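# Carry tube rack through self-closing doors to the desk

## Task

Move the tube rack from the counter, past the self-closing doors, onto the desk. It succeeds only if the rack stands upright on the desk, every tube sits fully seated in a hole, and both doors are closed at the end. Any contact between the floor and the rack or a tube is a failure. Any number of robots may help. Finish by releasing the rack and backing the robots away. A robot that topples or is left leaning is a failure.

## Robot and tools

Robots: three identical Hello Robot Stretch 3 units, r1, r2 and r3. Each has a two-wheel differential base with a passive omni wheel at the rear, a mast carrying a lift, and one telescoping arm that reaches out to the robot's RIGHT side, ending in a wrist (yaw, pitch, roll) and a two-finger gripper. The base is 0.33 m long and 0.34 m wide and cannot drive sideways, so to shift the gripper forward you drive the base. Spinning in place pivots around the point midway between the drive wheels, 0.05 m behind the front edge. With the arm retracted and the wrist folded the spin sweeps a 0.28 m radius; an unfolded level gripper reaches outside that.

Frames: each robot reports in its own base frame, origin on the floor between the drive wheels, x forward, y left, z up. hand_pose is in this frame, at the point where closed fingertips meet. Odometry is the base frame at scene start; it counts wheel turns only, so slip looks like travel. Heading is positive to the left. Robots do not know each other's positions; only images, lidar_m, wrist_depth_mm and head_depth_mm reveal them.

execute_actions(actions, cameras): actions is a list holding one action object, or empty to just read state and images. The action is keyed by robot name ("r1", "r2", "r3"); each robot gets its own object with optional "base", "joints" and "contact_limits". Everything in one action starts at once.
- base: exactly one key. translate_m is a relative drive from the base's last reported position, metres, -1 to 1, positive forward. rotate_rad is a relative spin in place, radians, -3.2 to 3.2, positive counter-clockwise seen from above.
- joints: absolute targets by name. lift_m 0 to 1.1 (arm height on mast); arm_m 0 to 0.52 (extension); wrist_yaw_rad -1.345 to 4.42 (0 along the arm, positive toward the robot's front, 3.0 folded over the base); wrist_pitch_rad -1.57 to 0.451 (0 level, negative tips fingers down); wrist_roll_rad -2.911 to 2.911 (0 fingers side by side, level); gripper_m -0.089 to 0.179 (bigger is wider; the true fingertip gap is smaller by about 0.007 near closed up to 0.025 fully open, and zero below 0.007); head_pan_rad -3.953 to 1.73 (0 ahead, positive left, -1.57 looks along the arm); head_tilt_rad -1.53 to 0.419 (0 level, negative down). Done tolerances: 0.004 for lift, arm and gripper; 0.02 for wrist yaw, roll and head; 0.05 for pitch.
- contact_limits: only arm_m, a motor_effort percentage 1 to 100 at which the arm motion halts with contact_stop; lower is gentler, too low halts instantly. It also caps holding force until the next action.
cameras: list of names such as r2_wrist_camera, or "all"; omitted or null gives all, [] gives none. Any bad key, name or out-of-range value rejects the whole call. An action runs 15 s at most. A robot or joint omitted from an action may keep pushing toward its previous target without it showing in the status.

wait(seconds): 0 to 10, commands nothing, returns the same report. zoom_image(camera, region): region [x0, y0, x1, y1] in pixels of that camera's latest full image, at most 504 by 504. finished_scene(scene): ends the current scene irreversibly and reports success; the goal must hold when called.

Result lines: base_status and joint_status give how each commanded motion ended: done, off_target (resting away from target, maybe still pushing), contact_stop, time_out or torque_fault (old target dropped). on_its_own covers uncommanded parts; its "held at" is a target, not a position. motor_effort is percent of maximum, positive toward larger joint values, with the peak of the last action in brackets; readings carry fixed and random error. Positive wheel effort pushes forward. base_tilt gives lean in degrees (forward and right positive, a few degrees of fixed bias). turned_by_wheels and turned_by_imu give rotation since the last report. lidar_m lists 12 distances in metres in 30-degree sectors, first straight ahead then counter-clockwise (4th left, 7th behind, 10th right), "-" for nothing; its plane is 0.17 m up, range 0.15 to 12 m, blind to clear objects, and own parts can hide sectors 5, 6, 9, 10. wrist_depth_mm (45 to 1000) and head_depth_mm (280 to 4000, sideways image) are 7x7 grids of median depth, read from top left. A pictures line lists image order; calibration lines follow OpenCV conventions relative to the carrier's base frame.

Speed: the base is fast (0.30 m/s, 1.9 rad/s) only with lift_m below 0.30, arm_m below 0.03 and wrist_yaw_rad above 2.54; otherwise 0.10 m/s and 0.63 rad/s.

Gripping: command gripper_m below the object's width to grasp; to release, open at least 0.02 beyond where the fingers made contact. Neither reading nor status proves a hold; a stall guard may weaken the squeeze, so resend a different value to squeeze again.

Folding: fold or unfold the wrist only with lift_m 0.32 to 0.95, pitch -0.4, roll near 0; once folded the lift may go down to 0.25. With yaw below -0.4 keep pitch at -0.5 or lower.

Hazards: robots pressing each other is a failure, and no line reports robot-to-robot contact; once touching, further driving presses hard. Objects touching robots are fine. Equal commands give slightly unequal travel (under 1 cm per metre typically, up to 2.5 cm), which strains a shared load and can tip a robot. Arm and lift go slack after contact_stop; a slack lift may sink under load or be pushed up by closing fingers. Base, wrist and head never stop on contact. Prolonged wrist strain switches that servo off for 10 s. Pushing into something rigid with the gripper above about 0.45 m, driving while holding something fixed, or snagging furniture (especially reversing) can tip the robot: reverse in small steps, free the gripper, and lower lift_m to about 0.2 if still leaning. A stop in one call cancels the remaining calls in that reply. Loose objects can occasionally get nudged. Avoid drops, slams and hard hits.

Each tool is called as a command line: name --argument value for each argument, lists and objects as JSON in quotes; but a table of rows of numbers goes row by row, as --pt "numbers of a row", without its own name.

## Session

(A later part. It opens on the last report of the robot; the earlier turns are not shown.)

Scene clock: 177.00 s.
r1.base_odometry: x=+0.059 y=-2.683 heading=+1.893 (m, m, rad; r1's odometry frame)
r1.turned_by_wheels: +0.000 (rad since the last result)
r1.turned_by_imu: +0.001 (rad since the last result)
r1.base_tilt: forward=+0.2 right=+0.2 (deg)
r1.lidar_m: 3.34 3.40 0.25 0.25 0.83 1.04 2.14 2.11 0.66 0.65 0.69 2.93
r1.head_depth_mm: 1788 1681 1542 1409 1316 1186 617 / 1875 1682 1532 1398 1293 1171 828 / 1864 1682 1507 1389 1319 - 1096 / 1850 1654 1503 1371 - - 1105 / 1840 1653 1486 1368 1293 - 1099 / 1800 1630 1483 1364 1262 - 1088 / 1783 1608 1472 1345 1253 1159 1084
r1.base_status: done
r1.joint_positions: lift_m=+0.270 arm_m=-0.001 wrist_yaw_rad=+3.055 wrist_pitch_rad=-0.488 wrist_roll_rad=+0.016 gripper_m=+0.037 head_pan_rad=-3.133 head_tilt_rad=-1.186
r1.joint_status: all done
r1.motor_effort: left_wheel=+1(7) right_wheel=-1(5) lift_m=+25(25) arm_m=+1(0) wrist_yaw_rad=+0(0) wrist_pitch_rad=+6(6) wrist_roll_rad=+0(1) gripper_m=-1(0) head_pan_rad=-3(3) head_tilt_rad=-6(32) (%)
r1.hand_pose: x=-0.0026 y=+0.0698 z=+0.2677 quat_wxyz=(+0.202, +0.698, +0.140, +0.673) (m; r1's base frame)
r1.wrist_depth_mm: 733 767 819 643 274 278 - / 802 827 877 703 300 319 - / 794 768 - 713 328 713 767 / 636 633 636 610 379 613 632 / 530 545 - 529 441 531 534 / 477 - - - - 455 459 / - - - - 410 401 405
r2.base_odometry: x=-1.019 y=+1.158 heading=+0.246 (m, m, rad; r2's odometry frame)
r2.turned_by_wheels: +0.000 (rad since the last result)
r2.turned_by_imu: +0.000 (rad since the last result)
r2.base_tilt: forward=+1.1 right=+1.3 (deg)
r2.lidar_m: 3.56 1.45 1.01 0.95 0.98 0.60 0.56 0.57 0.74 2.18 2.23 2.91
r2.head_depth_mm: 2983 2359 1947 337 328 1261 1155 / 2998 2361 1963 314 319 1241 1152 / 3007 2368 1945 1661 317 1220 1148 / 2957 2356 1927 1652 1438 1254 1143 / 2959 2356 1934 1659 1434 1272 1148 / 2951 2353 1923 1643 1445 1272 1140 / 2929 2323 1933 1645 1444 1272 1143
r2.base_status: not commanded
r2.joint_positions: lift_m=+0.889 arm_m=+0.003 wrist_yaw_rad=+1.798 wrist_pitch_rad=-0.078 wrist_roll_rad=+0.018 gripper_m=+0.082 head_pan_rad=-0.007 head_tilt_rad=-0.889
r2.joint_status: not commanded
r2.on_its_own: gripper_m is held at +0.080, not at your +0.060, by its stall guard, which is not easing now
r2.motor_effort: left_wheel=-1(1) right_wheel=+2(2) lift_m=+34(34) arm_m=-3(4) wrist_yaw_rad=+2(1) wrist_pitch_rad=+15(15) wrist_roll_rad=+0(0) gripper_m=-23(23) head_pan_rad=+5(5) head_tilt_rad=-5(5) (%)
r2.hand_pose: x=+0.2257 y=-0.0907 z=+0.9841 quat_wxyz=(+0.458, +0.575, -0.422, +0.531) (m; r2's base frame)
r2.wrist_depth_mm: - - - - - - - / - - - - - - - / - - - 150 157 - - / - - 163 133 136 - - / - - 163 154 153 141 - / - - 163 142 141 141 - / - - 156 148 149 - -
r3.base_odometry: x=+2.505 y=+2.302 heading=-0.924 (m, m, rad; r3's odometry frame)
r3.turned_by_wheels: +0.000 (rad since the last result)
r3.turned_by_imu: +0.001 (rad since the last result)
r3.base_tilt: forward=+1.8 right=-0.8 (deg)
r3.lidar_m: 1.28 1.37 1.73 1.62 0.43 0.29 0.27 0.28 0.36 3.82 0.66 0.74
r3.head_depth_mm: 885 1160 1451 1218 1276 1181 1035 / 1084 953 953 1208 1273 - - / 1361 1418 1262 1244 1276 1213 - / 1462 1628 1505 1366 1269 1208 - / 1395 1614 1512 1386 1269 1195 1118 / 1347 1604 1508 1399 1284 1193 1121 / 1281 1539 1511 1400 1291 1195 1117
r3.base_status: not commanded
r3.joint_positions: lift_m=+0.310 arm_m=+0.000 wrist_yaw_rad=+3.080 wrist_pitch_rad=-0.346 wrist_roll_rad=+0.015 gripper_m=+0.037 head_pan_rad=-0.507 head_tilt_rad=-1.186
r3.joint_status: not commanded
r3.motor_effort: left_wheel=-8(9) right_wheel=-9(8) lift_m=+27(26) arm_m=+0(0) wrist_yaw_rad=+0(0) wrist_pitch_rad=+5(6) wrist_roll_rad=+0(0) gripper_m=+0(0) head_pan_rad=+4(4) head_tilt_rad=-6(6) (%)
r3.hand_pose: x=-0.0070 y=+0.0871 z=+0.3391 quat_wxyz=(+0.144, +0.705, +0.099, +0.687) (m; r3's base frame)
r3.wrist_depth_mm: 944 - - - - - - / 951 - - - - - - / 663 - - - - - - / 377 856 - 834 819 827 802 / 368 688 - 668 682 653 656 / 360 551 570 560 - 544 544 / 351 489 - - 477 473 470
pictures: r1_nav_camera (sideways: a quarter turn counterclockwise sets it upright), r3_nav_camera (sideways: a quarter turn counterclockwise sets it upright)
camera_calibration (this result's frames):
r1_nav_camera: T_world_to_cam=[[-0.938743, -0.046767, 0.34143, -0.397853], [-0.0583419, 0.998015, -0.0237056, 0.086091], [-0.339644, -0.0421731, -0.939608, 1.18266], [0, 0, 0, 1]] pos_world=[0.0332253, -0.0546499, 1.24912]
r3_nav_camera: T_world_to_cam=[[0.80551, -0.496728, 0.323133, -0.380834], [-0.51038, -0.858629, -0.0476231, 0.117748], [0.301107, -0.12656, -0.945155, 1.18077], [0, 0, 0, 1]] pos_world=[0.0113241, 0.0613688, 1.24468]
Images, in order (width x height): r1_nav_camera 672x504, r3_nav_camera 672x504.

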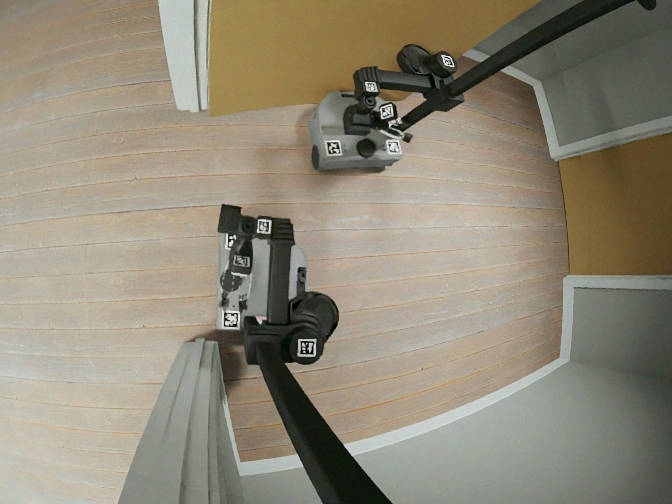

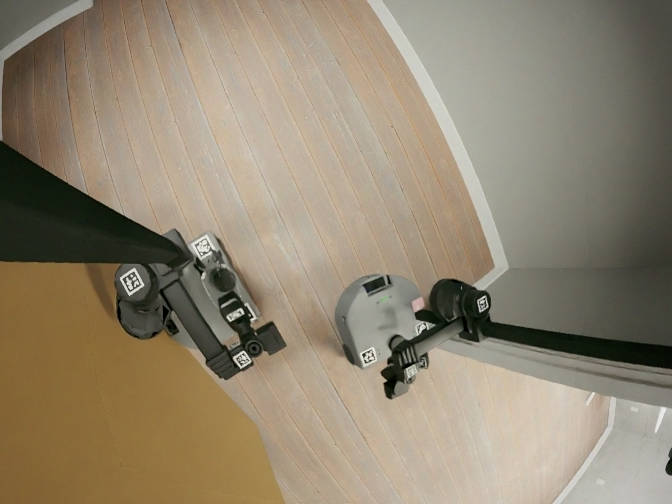

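execute_actions --actions '[{"r1":{"base":{"translate_m":-0.85},"joints":{"head_tilt_rad":-0.9}}}]' --cameras '[]'

execute_actions --actions '[{"r1":{"base":{"rotate_rad":0.24}}}]' --cameras '[]'

execute_actions --actions '[{"r1":{"base":{"translate_m":-0.75},"joints":{"head_tilt_rad":-1.1}}}]' --cameras '["r1_nav_camera"]'

Scene clock: 189.37 s.
r1.base_odometry: x=+0.329 y=-3.489 heading=+1.893 (m, m, rad; r1's odometry frame)
r1.turned_by_wheels: +0.000 (rad since the last result)
r1.turned_by_imu: +0.003 (rad since the last result)
r1.base_tilt: forward=+0.2 right=+0.1 (deg)
r1.lidar_m: 0.94 0.93 0.77 0.71 0.72 0.90 1.30 1.40 1.51 0.90 0.62 1.02
r1.head_depth_mm: 1208 1409 1563 1575 1441 1278 1168 / 1190 1398 1697 1684 1449 1266 1146 / 1184 1387 1651 1670 1437 1256 - / 1172 1359 1639 1665 1424 1279 - / 1232 1431 1706 1636 1412 1239 - / 1223 1424 1698 1625 1406 1229 1136 / 1209 1399 1674 1607 1394 1223 1110
r1.base_status: done
r1.joint_positions: lift_m=+0.270 arm_m=-0.001 wrist_yaw_rad=+3.055 wrist_pitch_rad=-0.488 wrist_roll_rad=+0.016 gripper_m=+0.037 head_pan_rad=-3.133 head_tilt_rad=-0.901
r1.joint_status: all done
r1.motor_effort: left_wheel=+1(7) right_wheel=-1(5) lift_m=+25(25) arm_m=+0(0) wrist_yaw_rad=+1(1) wrist_pitch_rad=+6(6) wrist_roll_rad=+0(1) gripper_m=+0(0) head_pan_rad=-4(3) head_tilt_rad=+1(27) (%)
r1.hand_pose: x=-0.0026 y=+0.0698 z=+0.2677 quat_wxyz=(+0.202, +0.698, +0.140, +0.673) (m; r1's base frame)
r1.wrist_depth_mm: 653 675 720 730 753 810 833 / 726 745 806 779 859 878 901 / 776 755 - 788 794 802 779 / 643 631 645 634 635 621 635 / 528 547 - 547 555 538 533 / 475 - - - - 456 457 / - - - - 400 401 398
r2.base_odometry: x=-1.019 y=+1.158 heading=+0.246 (m, m, rad; r2's odometry frame)
r2.turned_by_wheels: +0.000 (rad since the last result)
r2.turned_by_imu: +0.000 (rad since the last result)
r2.base_tilt: forward=+1.1 right=+1.4 (deg)
r2.lidar_m: 3.55 1.45 1.01 0.95 0.98 0.60 0.56 0.57 0.74 2.19 2.23 2.93
r2.head_depth_mm: 2997 2352 1949 337 328 1262 1152 / 2993 2345 1945 314 319 1233 1153 / 2966 2353 1952 1642 317 1220 1144 / 2985 2356 1930 1658 1442 1257 1144 / 2982 2315 1951 1656 1440 1270 1142 / 2944 2326 1941 1656 1437 1270 1149 / 2948 2318 1917 1639 1435 1269 1146
r2.base_status: not commanded
r2.joint_positions: lift_m=+0.889 arm_m=+0.003 wrist_yaw_rad=+1.798 wrist_pitch_rad=-0.078 wrist_roll_rad=+0.018 gripper_m=+0.082 head_pan_rad=-0.007 head_tilt_rad=-0.889
r2.joint_status: not commanded
r2.on_its_own: gripper_m is held at +0.080, not at your +0.060, by its stall guard, which is not easing now
r2.motor_effort: left_wheel=+0(1) right_wheel=+2(2) lift_m=+34(34) arm_m=-3(3) wrist_yaw_rad=+1(2) wrist_pitch_rad=+15(15) wrist_roll_rad=+0(0) gripper_m=-24(23) head_pan_rad=+4(4) head_tilt_rad=-5(5) (%)
r2.hand_pose: x=+0.2257 y=-0.0907 z=+0.9841 quat_wxyz=(+0.458, +0.575, -0.422, +0.531) (m; r2's base frame)
r2.wrist_depth_mm: - - - - - - - / - - - - - - - / - - - 150 157 - - / - - 163 132 135 - - / - - 163 155 153 142 - / - - 163 143 141 141 - / - - 156 149 148 - -
r3.base_odometry: x=+2.505 y=+2.302 heading=-0.924 (m, m, rad; r3's odometry frame)
r3.turned_by_wheels: +0.000 (rad since the last result)
r3.turned_by_imu: +0.001 (rad since the last result)
r3.base_tilt: forward=+1.6 right=-0.7 (deg)
r3.lidar_m: 1.28 0.62 1.73 1.62 0.43 0.29 0.27 0.28 0.36 3.83 0.92 0.92
r3.head_depth_mm: 942 1159 1484 1384 1274 1179 1036 / 1108 1269 1465 1377 1271 - - / 1359 1583 1487 1378 1279 1211 - / 1457 1622 1511 1380 1285 1206 - / 1403 1609 1510 1386 1289 1198 1122 / 1337 1587 1523 1380 1279 1193 1110 / 1278 1543 1520 1390 1259 1193 1123
r3.base_status: not commanded
r3.joint_positions: lift_m=+0.310 arm_m=+0.000 wrist_yaw_rad=+3.080 wrist_pitch_rad=-0.346 wrist_roll_rad=+0.015 gripper_m=+0.037 head_pan_rad=-0.507 head_tilt_rad=-1.186
r3.joint_status: not commanded
r3.motor_effort: left_wheel=-8(9) right_wheel=-8(9) lift_m=+26(26) arm_m=-1(1) wrist_yaw_rad=-1(0) wrist_pitch_rad=+5(6) wrist_roll_rad=+0(0) gripper_m=+0(0) head_pan_rad=+5(4) head_tilt_rad=-6(5) (%)
r3.hand_pose: x=-0.0070 y=+0.0871 z=+0.3391 quat_wxyz=(+0.144, +0.705, +0.099, +0.687) (m; r3's base frame)
r3.wrist_depth_mm: 933 - - - - - - / 955 - - - - - - / 656 - - - - - - / 376 865 - 831 823 826 568 / 365 705 - 677 692 666 535 / 357 552 572 560 - 554 513 / 352 492 - - 481 470 470
pictures: none
No camera images: the call's "cameras" was empty. Leave "cameras" out to get every camera's image.

Scene clock: 190.43 s.
r1.base_odometry: x=+0.329 y=-3.489 heading=+2.133 (m, m, rad; r1's odometry frame)
r1.turned_by_wheels: +0.240 (rad since the last result)
r1.turned_by_imu: +0.238 (rad since the last result)
r1.base_tilt: forward=+0.2 right=+0.1 (deg)
r1.lidar_m: 0.93 0.92 0.72 0.71 0.77 1.14 1.30 1.49 1.40 0.67 0.63 1.26
r1.head_depth_mm: 1120 1297 1528 1687 1463 1285 1164 / 1165 1315 1556 1699 1443 1273 1151 / 1231 1422 1645 1652 1448 1258 - / 1246 1448 1735 1657 1422 1276 - / 1261 1472 1759 1648 1413 1243 - / 1279 1499 1783 1632 1408 1224 1139 / 1304 1523 1766 1605 1395 1227 1103
r1.base_status: done
r1.joint_positions: lift_m=+0.270 arm_m=-0.001 wrist_yaw_rad=+3.055 wrist_pitch_rad=-0.488 wrist_roll_rad=+0.016 gripper_m=+0.037 head_pan_rad=-3.133 head_tilt_rad=-0.901
r1.joint_status: not commanded
r1.motor_effort: left_wheel=-1(9) right_wheel=+2(6) lift_m=+25(25) arm_m=+0(1) wrist_yaw_rad=+1(0) wrist_pitch_rad=+6(6) wrist_roll_rad=-1(1) gripper_m=-1(0) head_pan_rad=-4(4) head_tilt_rad=+2(2) (%)
r1.hand_pose: x=-0.0026 y=+0.0698 z=+0.2677 quat_wxyz=(+0.202, +0.698, +0.140, +0.673) (m; r1's base frame)
r1.wrist_depth_mm: 781 754 730 732 718 696 680 / 842 839 795 788 778 753 754 / 783 806 - 782 778 785 774 / 640 651 635 635 651 634 640 / 540 539 - 556 549 534 531 / 476 - - - - 458 457 / - - - - 402 402 401
r2.base_odometry: x=-1.019 y=+1.158 heading=+0.246 (m, m, rad; r2's odometry frame)
r2.turned_by_wheels: +0.000 (rad since the last result)
r2.turned_by_imu: +0.000 (rad since the last result)
r2.base_tilt: forward=+1.1 right=+1.3 (deg)
r2.lidar_m: 3.55 1.45 1.01 0.95 0.97 0.60 0.56 0.57 0.74 2.19 2.24 2.93
r2.head_depth_mm: 3012 2365 1955 337 328 1262 1149 / 2957 2357 1948 313 319 1242 1149 / 2978 2341 1950 1655 317 1220 1147 / 2967 2365 1943 1656 1442 1258 1142 / 2966 2335 1952 1658 1436 1271 1145 / 2942 2314 1937 1648 1433 1274 1145 / 2926 2337 1927 1654 1431 1271 1140
r2.base_status: not commanded
r2.joint_positions: lift_m=+0.889 arm_m=+0.003 wrist_yaw_rad=+1.798 wrist_pitch_rad=-0.078 wrist_roll_rad=+0.018 gripper_m=+0.082 head_pan_rad=-0.007 head_tilt_rad=-0.889
r2.joint_status: not commanded
r2.on_its_own: gripper_m is held at +0.080, not at your +0.060, by its stall guard, which is not easing now
r2.motor_effort: left_wheel=+0(1) right_wheel=+2(2) lift_m=+34(34) arm_m=-4(3) wrist_yaw_rad=+1(2) wrist_pitch_rad=+15(15) wrist_roll_rad=+0(0) gripper_m=-24(23) head_pan_rad=+5(4) head_tilt_rad=-4(5) (%)
r2.hand_pose: x=+0.2257 y=-0.0907 z=+0.9841 quat_wxyz=(+0.458, +0.575, -0.422, +0.531) (m; r2's base frame)
r2.wrist_depth_mm: - - - - - - - / - - - - - - - / - - - 150 157 - - / - - 163 133 135 - - / - - 163 154 153 142 - / - - 163 143 141 141 - / - - 156 149 148 - -
r3.base_odometry: x=+2.505 y=+2.302 heading=-0.924 (m, m, rad; r3's odometry frame)
r3.turned_by_wheels: +0.000 (rad since the last result)
r3.turned_by_imu: +0.000 (rad since the last result)
r3.base_tilt: forward=+1.7 right=-0.8 (deg)
r3.lidar_m: 1.28 0.62 1.73 1.62 0.43 0.29 0.27 0.28 0.36 3.82 0.92 0.92
r3.head_depth_mm: 945 1164 1480 1370 1266 1186 1033 / 1101 1282 1456 1382 1274 - - / 1356 1581 1505 1387 1274 1217 - / 1474 1629 1507 1378 1286 1210 - / 1415 1609 1516 1390 1277 1191 1120 / 1332 1595 1521 1387 1292 1192 1116 / 1280 1540 1520 1390 1257 1198 1118
r3.base_status: not commanded
r3.joint_positions: lift_m=+0.310 arm_m=+0.000 wrist_yaw_rad=+3.080 wrist_pitch_rad=-0.346 wrist_roll_rad=+0.015 gripper_m=+0.037 head_pan_rad=-0.507 head_tilt_rad=-1.186
r3.joint_status: not commanded
r3.motor_effort: left_wheel=-8(8) right_wheel=-9(8) lift_m=+27(26) arm_m=+0(0) wrist_yaw_rad=+0(0) wrist_pitch_rad=+5(5) wrist_roll_rad=+0(0) gripper_m=+0(0) head_pan_rad=+4(4) head_tilt_rad=-6(6) (%)
r3.hand_pose: x=-0.0070 y=+0.0871 z=+0.3391 quat_wxyz=(+0.144, +0.705, +0.099, +0.687) (m; r3's base frame)
r3.wrist_depth_mm: 924 - - - - - - / 945 - - - - - - / 659 - - - - - - / 375 853 - 852 829 819 547 / 367 692 - 668 696 668 528 / 358 554 574 553 - 554 515 / 351 491 - - 478 476 473
pictures: none
No camera images: the call's "cameras" was empty. Leave "cameras" out to get every camera's image.

Scene clock: 194.73 s.
r1.base_odometry: x=+0.729 y=-4.123 heading=+2.133 (m, m, rad; r1's odometry frame)
r1.turned_by_wheels: +0.000 (rad since the last result)
r1.turned_by_imu: +0.002 (rad since the last result)
r1.base_tilt: forward=+0.2 right=+0.1 (deg)
r1.lidar_m: 1.68 1.02 0.80 0.79 0.72 0.58 0.64 0.69 0.88 1.31 1.13 1.08
r1.head_depth_mm: 581 661 763 1003 1299 1265 1121 / 593 714 868 1054 1312 1236 1102 / 604 730 920 1229 1325 - 1078 / 614 745 939 1271 1329 - 1062 / 624 757 964 1323 1303 - 1059 / 636 773 990 1369 1295 1207 1053 / 646 789 1022 1363 1281 1179 1077
r1.base_status: done
r1.joint_positions: lift_m=+0.270 arm_m=-0.001 wrist_yaw_rad=+3.055 wrist_pitch_rad=-0.488 wrist_roll_rad=+0.016 gripper_m=+0.037 head_pan_rad=-3.133 head_tilt_rad=-1.087
r1.joint_status: all done
r1.motor_effort: left_wheel=-2(11) right_wheel=+1(3) lift_m=+25(25) arm_m=+0(0) wrist_yaw_rad=-1(2) wrist_pitch_rad=+6(6) wrist_roll_rad=+0(0) gripper_m=-1(0) head_pan_rad=-4(4) head_tilt_rad=-7(25) (%)
r1.hand_pose: x=-0.0026 y=+0.0698 z=+0.2677 quat_wxyz=(+0.202, +0.698, +0.140, +0.673) (m; r1's base frame)
r1.wrist_depth_mm: 631 828 804 811 798 782 758 / 634 826 889 888 865 844 831 / 647 770 - 776 772 783 780 / 604 633 637 634 640 632 637 / 536 545 - 547 547 532 532 / 472 - - - - 452 455 / - - - - 404 406 406
r2.base_odometry: x=-1.019 y=+1.158 heading=+0.246 (m, m, rad; r2's odometry frame)
r2.turned_by_wheels: +0.000 (rad since the last result)
r2.turned_by_imu: +0.000 (rad since the last result)
r2.base_tilt: forward=+1.1 right=+1.3 (deg)
r2.lidar_m: 3.55 1.45 1.01 0.95 0.98 0.60 0.56 0.57 0.74 2.19 2.24 2.92
r2.head_depth_mm: 2992 2360 1959 337 328 1260 1151 / 2985 2357 1954 314 319 1240 1151 / 2987 2352 1939 1660 317 1220 1143 / 2982 2357 1934 1647 1445 1256 1146 / 2974 2338 1930 1642 1435 1272 1139 / 2961 2346 1926 1650 1438 1271 1140 / 2929 2326 1939 1649 1437 1269 1139
r2.base_status: not commanded
r2.joint_positions: lift_m=+0.889 arm_m=+0.003 wrist_yaw_rad=+1.798 wrist_pitch_rad=-0.078 wrist_roll_rad=+0.018 gripper_m=+0.082 head_pan_rad=-0.007 head_tilt_rad=-0.889
r2.joint_status: not commanded
r2.on_its_own: gripper_m is held at +0.080, not at your +0.060, by its stall guard, which is not easing now
r2.motor_effort: left_wheel=+0(0) right_wheel=+2(2) lift_m=+33(34) arm_m=-3(3) wrist_yaw_rad=+2(1) wrist_pitch_rad=+15(15) wrist_roll_rad=+0(0) gripper_m=-24(23) head_pan_rad=+5(5) head_tilt_rad=-5(5) (%)
r2.hand_pose: x=+0.2257 y=-0.0907 z=+0.9841 quat_wxyz=(+0.458, +0.575, -0.422, +0.531) (m; r2's base frame)
r2.wrist_depth_mm: - - - - - - - / - - - - - - - / - - - 151 157 - - / - - 163 132 135 - - / - - 162 154 153 142 - / - - 163 143 141 141 - / - - 156 148 148 - -
r3.base_odometry: x=+2.505 y=+2.302 heading=-0.924 (m, m, rad; r3's odometry frame)
r3.turned_by_wheels: +0.000 (rad since the last result)
r3.turned_by_imu: +0.001 (rad since the last result)
r3.base_tilt: forward=+1.8 right=-0.7 (deg)
r3.lidar_m: 1.28 1.37 1.13 1.62 0.42 0.29 0.27 0.28 0.36 3.82 0.92 0.92
r3.head_depth_mm: 943 1160 1473 1378 1266 1185 1030 / 1108 1279 1462 1375 1268 - - / 1365 1584 1493 1377 1283 1218 - / 1474 1635 1508 1379 1276 1203 - / 1405 1613 1523 1388 1280 1199 1116 / 1354 1596 1502 1389 1290 1190 1122 / 1279 1548 1517 1380 1301 1200 1115
r3.base_status: not commanded
r3.joint_positions: lift_m=+0.310 arm_m=+0.000 wrist_yaw_rad=+3.080 wrist_pitch_rad=-0.346 wrist_roll_rad=+0.015 gripper_m=+0.037 head_pan_rad=-0.507 head_tilt_rad=-1.186
r3.joint_status: not commanded
r3.motor_effort: left_wheel=-9(8) right_wheel=-8(9) lift_m=+27(26) arm_m=-1(0) wrist_yaw_rad=+0(1) wrist_pitch_rad=+6(6) wrist_roll_rad=+0(0) gripper_m=+0(0) head_pan_rad=+5(4) head_tilt_rad=-6(6) (%)
r3.hand_pose: x=-0.0070 y=+0.0871 z=+0.3391 quat_wxyz=(+0.144, +0.705, +0.099, +0.687) (m; r3's base frame)
r3.wrist_depth_mm: 925 - - - - - - / 950 - - - - - - / 658 - - - - - - / 377 854 - 833 833 811 815 / 368 688 - 674 694 652 649 / 360 550 574 553 - 551 538 / 349 486 - - 478 477 466
pictures: r1_nav_camera (sideways: a quarter turn counterclockwise sets it upright)
camera_calibration (this result's frames):
r1_nav_camera: T_world_to_cam=[[-0.900467, -0.0463942, 0.432443, -0.516626], [-0.0603715, 0.998002, -0.0186407, 0.0795121], [-0.430715, -0.0428926, -0.901468, 1.13368], [0, 0, 0, 1]] pos_world=[0.0278902, -0.0546951, 1.24687]
Images, in order (width x height): r1_nav_camera 672x504.

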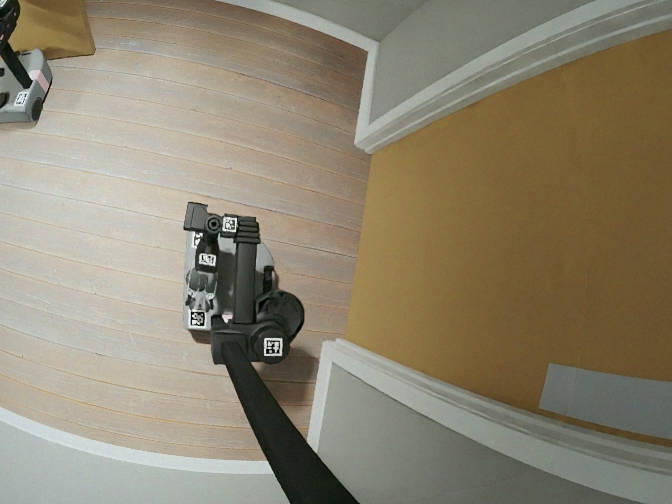

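execute_actions --actions '[{"r1":{"base":{"rotate_rad":-0.1},"joints":{"lift_m":0.31}}}]' --cameras '[]'

execute_actions --actions '[{"r1":{"base":{"translate_m":-0.7}}}]' --cameras '["r1_nav_camera"]'

execute_actions --actions '[{"r1":{"base":{"rotate_rad":0.2}}}]' --cameras '[]'

execute_actions --actions '[{"r1":{"base":{"translate_m":-0.3}}}]' --cameras '["r1_nav_camera"]'

Scene clock: 201.60 s.
r1.base_odometry: x=+0.729 y=-4.123 heading=+2.033 (m, m, rad; r1's odometry frame)
r1.turned_by_wheels: -0.100 (rad since the last result)
r1.turned_by_imu: -0.098 (rad since the last result)
r1.base_tilt: forward=+0.2 right=+0.1 (deg)
r1.lidar_m: 1.68 1.11 0.82 0.79 0.79 0.58 0.64 0.67 0.89 1.30 1.13 1.08
r1.head_depth_mm: 550 624 787 1070 1325 1253 1113 / 602 709 828 1080 1315 1243 1094 / 606 734 932 1179 1334 - 1082 / 609 740 937 1270 1336 - 1064 / 614 744 941 1294 1307 - 1057 / 617 747 949 1310 1302 1219 1054 / 619 756 962 1327 1285 1184 1089
r1.base_status: done
r1.joint_positions: lift_m=+0.310 arm_m=-0.001 wrist_yaw_rad=+3.055 wrist_pitch_rad=-0.488 wrist_roll_rad=+0.016 gripper_m=+0.037 head_pan_rad=-3.134 head_tilt_rad=-1.087
r1.joint_status: all done
r1.motor_effort: left_wheel=+1(8) right_wheel=+0(4) lift_m=+52(55) arm_m=+0(0) wrist_yaw_rad=+1(0) wrist_pitch_rad=+6(6) wrist_roll_rad=+0(1) gripper_m=+0(0) head_pan_rad=-4(4) head_tilt_rad=-6(7) (%)
r1.hand_pose: x=-0.0026 y=+0.0698 z=+0.3068 quat_wxyz=(+0.202, +0.698, +0.140, +0.673) (m; r1's base frame)
r1.wrist_depth_mm: 694 781 788 809 800 820 819 / 704 875 883 904 880 875 867 / 685 854 - 871 875 866 859 / 678 710 694 695 691 700 694 / 583 591 586 584 609 587 576 / 506 524 - - - 509 500 / 454 - - - 445 442 441
r2.base_odometry: x=-1.019 y=+1.158 heading=+0.246 (m, m, rad; r2's odometry frame)
r2.turned_by_wheels: +0.000 (rad since the last result)
r2.turned_by_imu: +0.000 (rad since the last result)
r2.base_tilt: forward=+1.1 right=+1.3 (deg)
r2.lidar_m: 3.55 1.45 1.01 0.95 0.98 0.60 0.56 0.57 0.74 2.19 2.23 2.93
r2.head_depth_mm: 2993 2372 1950 337 328 1264 1151 / 2985 2353 1939 314 319 1240 1155 / 2978 2355 1948 1653 318 1214 1148 / 2957 2332 1928 1655 1435 1255 1146 / 2931 2350 1940 1649 1435 1276 1141 / 2958 2320 1923 1647 1439 1272 1146 / 2958 2324 1935 1647 1434 1271 1141
r2.base_status: not commanded
r2.joint_positions: lift_m=+0.889 arm_m=+0.003 wrist_yaw_rad=+1.798 wrist_pitch_rad=-0.078 wrist_roll_rad=+0.018 gripper_m=+0.082 head_pan_rad=-0.007 head_tilt_rad=-0.889
r2.joint_status: not commanded
r2.on_its_own: gripper_m is held at +0.080, not at your +0.060, by its stall guard, which is not easing now
r2.motor_effort: left_wheel=-1(1) right_wheel=+2(2) lift_m=+34(34) arm_m=-2(3) wrist_yaw_rad=+1(0) wrist_pitch_rad=+15(15) wrist_roll_rad=+0(0) gripper_m=-24(23) head_pan_rad=+5(4) head_tilt_rad=-5(4) (%)
r2.hand_pose: x=+0.2257 y=-0.0907 z=+0.9841 quat_wxyz=(+0.458, +0.575, -0.422, +0.531) (m; r2's base frame)
r2.wrist_depth_mm: - - - - - - - / - - - - - - - / - - - 151 156 - - / - - 164 132 136 - - / - - 164 154 153 142 - / - - 163 143 141 141 - / - - 157 149 149 - -
r3.base_odometry: x=+2.505 y=+2.302 heading=-0.924 (m, m, rad; r3's odometry frame)
r3.turned_by_wheels: +0.000 (rad since the last result)
r3.turned_by_imu: +0.001 (rad since the last result)
r3.base_tilt: forward=+1.7 right=-0.8 (deg)
r3.lidar_m: 1.28 1.37 1.14 1.63 0.42 0.29 0.27 0.28 0.36 3.82 0.92 0.92
r3.head_depth_mm: 942 1162 1483 1369 1273 1182 1038 / 1107 1274 1453 1371 1264 - - / 1355 1579 1504 1376 1281 1203 - / 1481 1637 1517 1382 1279 1198 - / 1407 1625 1523 1386 1280 1184 1122 / 1335 1593 1516 1396 1282 1200 1116 / 1278 1523 1515 1395 1290 1198 1125
r3.base_status: not commanded
r3.joint_positions: lift_m=+0.310 arm_m=+0.000 wrist_yaw_rad=+3.080 wrist_pitch_rad=-0.346 wrist_roll_rad=+0.015 gripper_m=+0.037 head_pan_rad=-0.507 head_tilt_rad=-1.186
r3.joint_status: not commanded
r3.motor_effort: left_wheel=-9(8) right_wheel=-8(9) lift_m=+27(26) arm_m=+0(0) wrist_yaw_rad=+0(0) wrist_pitch_rad=+6(5) wrist_roll_rad=+0(0) gripper_m=+0(0) head_pan_rad=+3(5) head_tilt_rad=-6(6) (%)
r3.hand_pose: x=-0.0070 y=+0.0871 z=+0.3391 quat_wxyz=(+0.144, +0.705, +0.099, +0.687) (m; r3's base frame)
r3.wrist_depth_mm: 965 - - - - - - / 939 - - - - - - / 666 - - - - - - / 376 856 - 834 813 829 805 / 366 687 - 675 690 658 652 / 359 547 572 572 - 556 546 / 350 492 - - 476 476 466
pictures: none
No camera images: the call's "cameras" was empty. Leave "cameras" out to get every camera's image.

Scene clock: 209.53 s.
r1.base_odometry: x=+1.041 y=-4.750 heading=+2.033 (m, m, rad; r1's odometry frame)
r1.turned_by_wheels: +0.000 (rad since the last result)
r1.turned_by_imu: +0.004 (rad since the last result)
r1.base_tilt: forward=+0.2 right=+0.2 (deg)
r1.lidar_m: 1.83 1.12 0.19 0.19 1.53 0.36 0.27 0.27 0.28 0.40 1.35 1.68
r1.head_depth_mm: 2082 1916 1670 1486 1340 1264 1118 / 306 380 1609 1475 1329 1245 888 / 296 352 463 745 1331 - 987 / 288 329 423 591 860 - 1061 / - 311 392 530 816 - 1056 / - 301 364 481 707 1011 1057 / - 292 340 439 621 976 1088
r1.base_status: translate_m off_target (by the wheels' count: -0.6999 of -0.7000)
r1.joint_positions: lift_m=+0.310 arm_m=-0.001 wrist_yaw_rad=+3.055 wrist_pitch_rad=-0.488 wrist_roll_rad=+0.016 gripper_m=+0.037 head_pan_rad=-3.134 head_tilt_rad=-1.090
r1.joint_status: not commanded
r1.motor_effort: left_wheel=-17(49) right_wheel=-12(22) lift_m=+50(52) arm_m=+0(0) wrist_yaw_rad=-1(1) wrist_pitch_rad=+6(6) wrist_roll_rad=-1(1) gripper_m=+0(0) head_pan_rad=-4(4) head_tilt_rad=-5(6) (%)
r1.hand_pose: x=-0.0027 y=+0.0698 z=+0.3068 quat_wxyz=(+0.202, +0.698, +0.140, +0.673) (m; r1's base frame)
r1.wrist_depth_mm: - - - - 211 213 857 / - - - - 234 240 908 / 887 869 - 801 258 282 845 / 710 694 699 645 295 664 689 / 592 582 577 459 340 566 579 / 505 518 - - - 499 500 / 459 - - - 437 441 434
r2.base_odometry: x=-1.019 y=+1.158 heading=+0.246 (m, m, rad; r2's odometry frame)
r2.turned_by_wheels: +0.000 (rad since the last result)
r2.turned_by_imu: +0.000 (rad since the last result)
r2.base_tilt: forward=+1.1 right=+1.3 (deg)
r2.lidar_m: 3.54 1.28 1.01 0.95 0.98 0.60 0.56 0.57 0.74 2.18 2.24 2.92
r2.head_depth_mm: 2992 2351 1944 337 328 1263 1148 / 2997 2377 1957 314 319 1245 1146 / 2978 2361 1954 1660 317 1217 1150 / 2958 2340 1941 1650 1437 1256 1151 / 2975 2342 1942 1653 1438 1273 1144 / 2982 2332 1930 1640 1444 1275 1142 / 2968 2332 1916 1646 1437 1276 1140
r2.base_status: not commanded
r2.joint_positions: lift_m=+0.889 arm_m=+0.003 wrist_yaw_rad=+1.798 wrist_pitch_rad=-0.078 wrist_roll_rad=+0.018 gripper_m=+0.082 head_pan_rad=-0.007 head_tilt_rad=-0.889
r2.joint_status: not commanded
r2.on_its_own: gripper_m is held at +0.080, not at your +0.060, by its stall guard, which is not easing now
r2.motor_effort: left_wheel=+0(1) right_wheel=+2(2) lift_m=+34(34) arm_m=-2(3) wrist_yaw_rad=+2(1) wrist_pitch_rad=+15(15) wrist_roll_rad=+0(0) gripper_m=-23(24) head_pan_rad=+4(5) head_tilt_rad=-5(4) (%)
r2.hand_pose: x=+0.2257 y=-0.0907 z=+0.9841 quat_wxyz=(+0.458, +0.575, -0.422, +0.531) (m; r2's base frame)
r2.wrist_depth_mm: - - - - - - - / - - - - - - - / - - - 151 157 - - / - - 164 132 135 - - / - - 163 154 153 141 - / - - 163 144 142 142 - / - - 156 148 148 - -
r3.base_odometry: x=+2.505 y=+2.302 heading=-0.924 (m, m, rad; r3's odometry frame)
r3.turned_by_wheels: +0.000 (rad since the last result)
r3.turned_by_imu: +0.001 (rad since the last result)
r3.base_tilt: forward=+1.7 right=-0.8 (deg)
r3.lidar_m: 1.28 1.37 1.75 1.63 0.43 0.29 0.28 0.28 0.36 3.83 0.92 0.92
r3.head_depth_mm: 945 1161 1479 1368 1279 1183 1034 / 1107 1279 1458 1373 1285 - - / 1353 1557 1504 1381 1269 1217 - / 1481 1634 1504 1390 1290 1197 - / 1392 1611 1501 1384 1284 1195 1116 / 1335 1590 1515 1399 1278 1198 1111 / 1284 1534 1523 1402 1290 1195 1118
r3.base_status: not commanded
r3.joint_positions: lift_m=+0.310 arm_m=+0.000 wrist_yaw_rad=+3.080 wrist_pitch_rad=-0.346 wrist_roll_rad=+0.015 gripper_m=+0.037 head_pan_rad=-0.507 head_tilt_rad=-1.186
r3.joint_status: not commanded
r3.motor_effort: left_wheel=-9(9) right_wheel=-9(8) lift_m=+26(26) arm_m=+0(1) wrist_yaw_rad=-1(0) wrist_pitch_rad=+5(6) wrist_roll_rad=+0(0) gripper_m=+0(0) head_pan_rad=+4(5) head_tilt_rad=-6(5) (%)
r3.hand_pose: x=-0.0070 y=+0.0871 z=+0.3391 quat_wxyz=(+0.144, +0.705, +0.099, +0.687) (m; r3's base frame)
r3.wrist_depth_mm: 931 - - - - - - / 936 - - - - - - / 672 - - - - - - / 376 849 - 846 829 809 808 / 370 679 - 667 697 660 648 / 360 547 570 565 - 553 553 / 350 489 - - 481 474 473
pictures: r1_nav_camera (sideways: a quarter turn counterclockwise sets it upright)
camera_calibration (this result's frames):
r1_nav_camera: T_world_to_cam=[[-0.901721, -0.0457801, 0.429888, -0.51329], [-0.0596277, 0.998044, -0.0187887, 0.0797002], [-0.428187, -0.0425754, -0.902687, 1.13525], [0, 0, 0, 1]] pos_world=[0.0280082, -0.054709, 1.24693]
Images, in order (width x height): r1_nav_camera 672x504.

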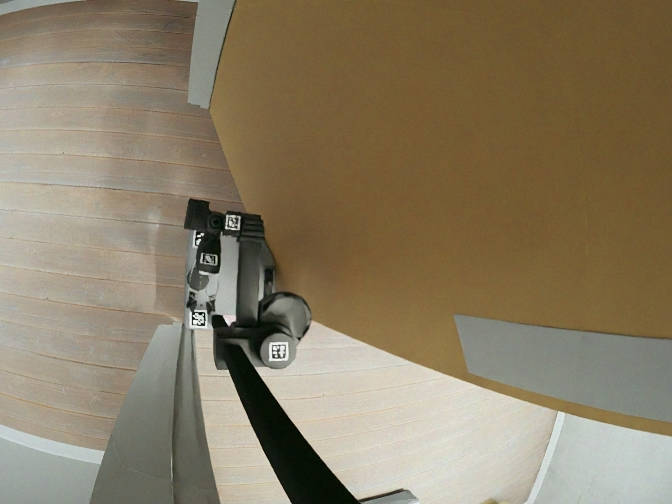

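Scene clock: 210.73 s.
r1.base_odometry: x=+1.041 y=-4.750 heading=+2.233 (m, m, rad; r1's odometry frame)
r1.turned_by_wheels: +0.199 (rad since the last result)
r1.turned_by_imu: +0.194 (rad since the last result)
r1.base_tilt: forward=+0.2 right=+0.1 (deg)
r1.lidar_m: 1.77 0.22 0.18 0.19 2.04 0.32 0.27 0.27 0.31 0.52 1.46 1.68
r1.head_depth_mm: 293 345 475 1488 1334 1261 1118 / 288 333 433 656 1332 1239 1101 / - 322 413 585 926 - 1080 / - 311 396 548 786 - 1066 / - 306 379 516 805 - 1054 / - 300 365 488 739 1107 1057 / - 295 350 463 681 1127 1090
r1.base_status: done
r1.joint_positions: lift_m=+0.310 arm_m=-0.001 wrist_yaw_rad=+3.055 wrist_pitch_rad=-0.488 wrist_roll_rad=+0.016 gripper_m=+0.037 head_pan_rad=-3.134 head_tilt_rad=-1.090
r1.joint_status: not commanded
r1.on_its_own: left_wheel is at rest, and its effort (-32) is outside its rest range (-18 to +18)
r1.motor_effort: left_wheel=-32(39) right_wheel=-4(4) lift_m=+50(50) arm_m=+0(1) wrist_yaw_rad=-2(1) wrist_pitch_rad=+7(6) wrist_roll_rad=-1(0) gripper_m=-1(0) head_pan_rad=-3(4) head_tilt_rad=-5(5) (%)
r1.hand_pose: x=-0.0027 y=+0.0698 z=+0.3068 quat_wxyz=(+0.202, +0.698, +0.140, +0.673) (m; r1's base frame)
r1.wrist_depth_mm: - - - - 216 194 192 / - - - - 236 210 212 / 877 857 - 875 259 236 773 / 698 699 704 688 285 265 663 / 591 589 573 588 315 317 588 / 503 518 - - - 474 503 / 370 - - - 430 441 436
r2.base_odometry: x=-1.019 y=+1.158 heading=+0.246 (m, m, rad; r2's odometry frame)
r2.turned_by_wheels: +0.000 (rad since the last result)
r2.turned_by_imu: +0.000 (rad since the last result)
r2.base_tilt: forward=+1.1 right=+1.3 (deg)
r2.lidar_m: 3.55 1.28 1.01 0.95 0.98 0.60 0.56 0.57 0.74 2.18 2.23 2.92
r2.head_depth_mm: 2966 2378 1944 337 328 1261 1151 / 3006 2367 1953 314 319 1243 1147 / 3000 2352 1938 1651 317 1224 1150 / 2992 2353 1949 1648 1441 1265 1146 / 2928 2331 1936 1643 1439 1278 1146 / 2961 2332 1940 1639 1437 1274 1144 / 2947 2328 1930 1645 1431 1271 1142
r2.base_status: not commanded
r2.joint_positions: lift_m=+0.889 arm_m=+0.003 wrist_yaw_rad=+1.798 wrist_pitch_rad=-0.078 wrist_roll_rad=+0.018 gripper_m=+0.082 head_pan_rad=-0.007 head_tilt_rad=-0.889
r2.joint_status: not commanded
r2.on_its_own: gripper_m is held at +0.080, not at your +0.060, by its stall guard, which is not easing now
r2.motor_effort: left_wheel=-1(1) right_wheel=+2(2) lift_m=+34(34) arm_m=-4(3) wrist_yaw_rad=+1(1) wrist_pitch_rad=+15(15) wrist_roll_rad=+0(0) gripper_m=-23(23) head_pan_rad=+4(4) head_tilt_rad=-5(5) (%)
r2.hand_pose: x=+0.2257 y=-0.0907 z=+0.9841 quat_wxyz=(+0.458, +0.575, -0.422, +0.531) (m; r2's base frame)
r2.wrist_depth_mm: - - - - - - - / - - - - - - - / - - - 150 157 - - / - - 163 132 135 - - / - - 163 155 154 142 - / - - 163 143 141 141 - / - - 156 149 148 - -
r3.base_odometry: x=+2.505 y=+2.302 heading=-0.924 (m, m, rad; r3's odometry frame)
r3.turned_by_wheels: +0.000 (rad since the last result)
r3.turned_by_imu: +0.000 (rad since the last result)
r3.base_tilt: forward=+1.7 right=-0.7 (deg)
r3.lidar_m: 1.28 1.37 1.75 1.62 0.43 0.29 0.28 0.28 0.36 3.83 0.92 0.92
r3.head_depth_mm: 948 1163 1470 1371 1257 1183 1031 / 1108 1267 1455 1371 1272 - - / 1362 1589 1494 1376 1268 1216 - / 1467 1629 1511 1377 1276 1207 - / 1388 1622 1511 1384 1275 1196 1114 / 1332 1602 1517 1387 1295 1193 1116 / 1276 1538 1514 1382 1290 1203 1111
r3.base_status: not commanded
r3.joint_positions: lift_m=+0.310 arm_m=+0.000 wrist_yaw_rad=+3.080 wrist_pitch_rad=-0.346 wrist_roll_rad=+0.015 gripper_m=+0.037 head_pan_rad=-0.507 head_tilt_rad=-1.186
r3.joint_status: not commanded
r3.motor_effort: left_wheel=-9(8) right_wheel=-8(10) lift_m=+26(26) arm_m=+0(0) wrist_yaw_rad=+0(0) wrist_pitch_rad=+6(5) wrist_roll_rad=+0(0) gripper_m=+0(0) head_pan_rad=+6(5) head_tilt_rad=-6(5) (%)
r3.hand_pose: x=-0.0070 y=+0.0871 z=+0.3391 quat_wxyz=(+0.144, +0.705, +0.099, +0.687) (m; r3's base frame)
r3.wrist_depth_mm: 923 - - - - - - / 965 - - - - - - / 663 - - - - - - / 376 861 - 844 825 823 811 / 368 693 - 678 688 660 650 / 358 556 571 558 - 559 545 / 353 493 - - 487 469 468
pictures: none
No camera images: the call's "cameras" was empty. Leave "cameras" out to get every camera's image.

Scene clock: 214.67 s.
r1.base_odometry: x=+1.226 y=-4.986 heading=+2.233 (m, m, rad; r1's odometry frame)
r1.turned_by_wheels: +0.000 (rad since the last result)
r1.turned_by_imu: +0.001 (rad since the last result)
r1.base_tilt: forward=+0.2 right=+0.1 (deg)
r1.lidar_m: 1.92 0.39 0.58 1.42 1.42 2.85 0.28 0.26 0.26 0.31 0.61 1.91
r1.head_depth_mm: 2234 1893 1662 1486 1334 1265 1117 / 2187 1876 1662 1480 1331 1244 1102 / 2154 1870 1627 1466 1333 - 1083 / 306 373 502 1397 1331 - 1067 / 292 335 421 569 871 - 1058 / - 307 375 490 695 955 1057 / - 293 340 428 579 845 1084
r1.base_status: done
r1.joint_positions: lift_m=+0.310 arm_m=-0.001 wrist_yaw_rad=+3.055 wrist_pitch_rad=-0.488 wrist_roll_rad=+0.016 gripper_m=+0.037 head_pan_rad=-3.134 head_tilt_rad=-1.090
r1.joint_status: not commanded
r1.motor_effort: left_wheel=-15(33) right_wheel=-6(19) lift_m=+50(50) arm_m=+0(0) wrist_yaw_rad=-1(1) wrist_pitch_rad=+6(6) wrist_roll_rad=-1(0) gripper_m=-1(0) head_pan_rad=-3(3) head_tilt_rad=-5(5) (%)
r1.hand_pose: x=-0.0027 y=+0.0698 z=+0.3068 quat_wxyz=(+0.202, +0.698, +0.140, +0.673) (m; r1's base frame)
r1.wrist_depth_mm: - - - - - 926 509 / - - - - - 869 499 / 874 860 - 843 854 779 480 / 698 705 694 707 694 674 472 / 593 591 580 570 600 593 443 / 514 526 - - - 504 448 / 458 - - - 439 448 439
r2.base_odometry: x=-1.019 y=+1.158 heading=+0.246 (m, m, rad; r2's odometry frame)
r2.turned_by_wheels: +0.000 (rad since the last result)
r2.turned_by_imu: +0.000 (rad since the last result)
r2.base_tilt: forward=+1.1 right=+1.3 (deg)
r2.lidar_m: 1.41 1.28 1.01 0.95 0.98 0.60 0.56 0.57 0.74 2.18 2.24 2.92
r2.head_depth_mm: 2960 2336 1946 337 328 1263 1153 / 3008 2359 1951 314 318 1241 1149 / 2957 2364 1946 1663 317 1220 1145 / 2973 2355 1938 1658 1435 1258 1149 / 2945 2318 1941 1643 1441 1275 1143 / 2953 2327 1930 1656 1429 1277 1143 / 2948 1509 1676 1626 1430 1274 1141
r2.base_status: not commanded
r2.joint_positions: lift_m=+0.889 arm_m=+0.003 wrist_yaw_rad=+1.798 wrist_pitch_rad=-0.078 wrist_roll_rad=+0.018 gripper_m=+0.082 head_pan_rad=-0.007 head_tilt_rad=-0.889
r2.joint_status: not commanded
r2.on_its_own: gripper_m is held at +0.080, not at your +0.060, by its stall guard, which is not easing now
r2.motor_effort: left_wheel=-1(1) right_wheel=+2(2) lift_m=+34(34) arm_m=-3(3) wrist_yaw_rad=+0(1) wrist_pitch_rad=+15(15) wrist_roll_rad=+0(0) gripper_m=-23(24) head_pan_rad=+4(4) head_tilt_rad=-4(5) (%)
r2.hand_pose: x=+0.2257 y=-0.0907 z=+0.9841 quat_wxyz=(+0.458, +0.575, -0.422, +0.531) (m; r2's base frame)
r2.wrist_depth_mm: - - - - - - - / - - - - - - - / - - - 150 157 - - / - - 163 132 135 - - / - - 163 154 154 142 - / - - 163 143 141 141 - / - - 156 148 148 - -
r3.base_odometry: x=+2.505 y=+2.302 heading=-0.924 (m, m, rad; r3's odometry frame)
r3.turned_by_wheels: +0.000 (rad since the last result)
r3.turned_by_imu: +0.001 (rad since the last result)
r3.base_tilt: forward=+1.7 right=-0.8 (deg)
r3.lidar_m: 1.28 1.37 1.74 1.62 0.43 0.29 0.27 0.28 0.36 3.81 0.92 0.92
r3.head_depth_mm: 941 1172 1464 1365 1270 1183 1038 / 1101 1270 1465 1381 1277 - - / 1358 1575 1500 1374 1278 1219 - / 1478 1637 1511 1384 1283 1205 - / 1400 1620 1517 1392 1285 1198 1112 / 1349 1588 1529 1388 1287 1194 1120 / 1283 1539 1514 1399 1296 1193 1123
r3.base_status: not commanded
r3.joint_positions: lift_m=+0.310 arm_m=+0.000 wrist_yaw_rad=+3.080 wrist_pitch_rad=-0.346 wrist_roll_rad=+0.015 gripper_m=+0.037 head_pan_rad=-0.507 head_tilt_rad=-1.186
r3.joint_status: not commanded
r3.motor_effort: left_wheel=-8(8) right_wheel=-9(9) lift_m=+26(26) arm_m=+0(0) wrist_yaw_rad=+0(1) wrist_pitch_rad=+5(5) wrist_roll_rad=+0(0) gripper_m=+0(0) head_pan_rad=+5(5) head_tilt_rad=-6(5) (%)
r3.hand_pose: x=-0.0070 y=+0.0871 z=+0.3391 quat_wxyz=(+0.144, +0.705, +0.099, +0.687) (m; r3's base frame)
r3.wrist_depth_mm: 952 - - - - - - / 941 - - - - - - / 662 - - - - - - / 376 874 - 842 818 822 791 / 368 691 - 673 693 650 656 / 358 543 570 561 - 548 554 / 351 489 - - 476 475 474
pictures: r1_nav_camera (sideways: a quarter turn counterclockwise sets it upright)
camera_calibration (this result's frames):
r1_nav_camera: T_world_to_cam=[[-0.901721, -0.0457803, 0.429888, -0.51329], [-0.059628, 0.998044, -0.0187887, 0.0797002], [-0.428187, -0.0425755, -0.902687, 1.13525], [0, 0, 0, 1]] pos_world=[0.0280082, -0.054709, 1.24693]
Images, in order (width x height): r1_nav_camera 672x504.

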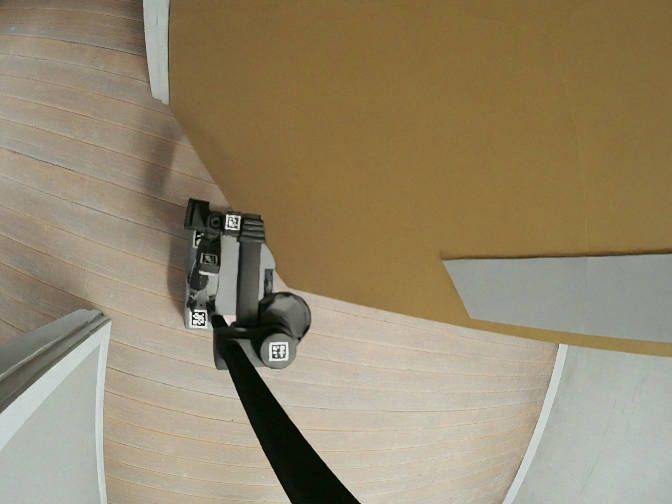

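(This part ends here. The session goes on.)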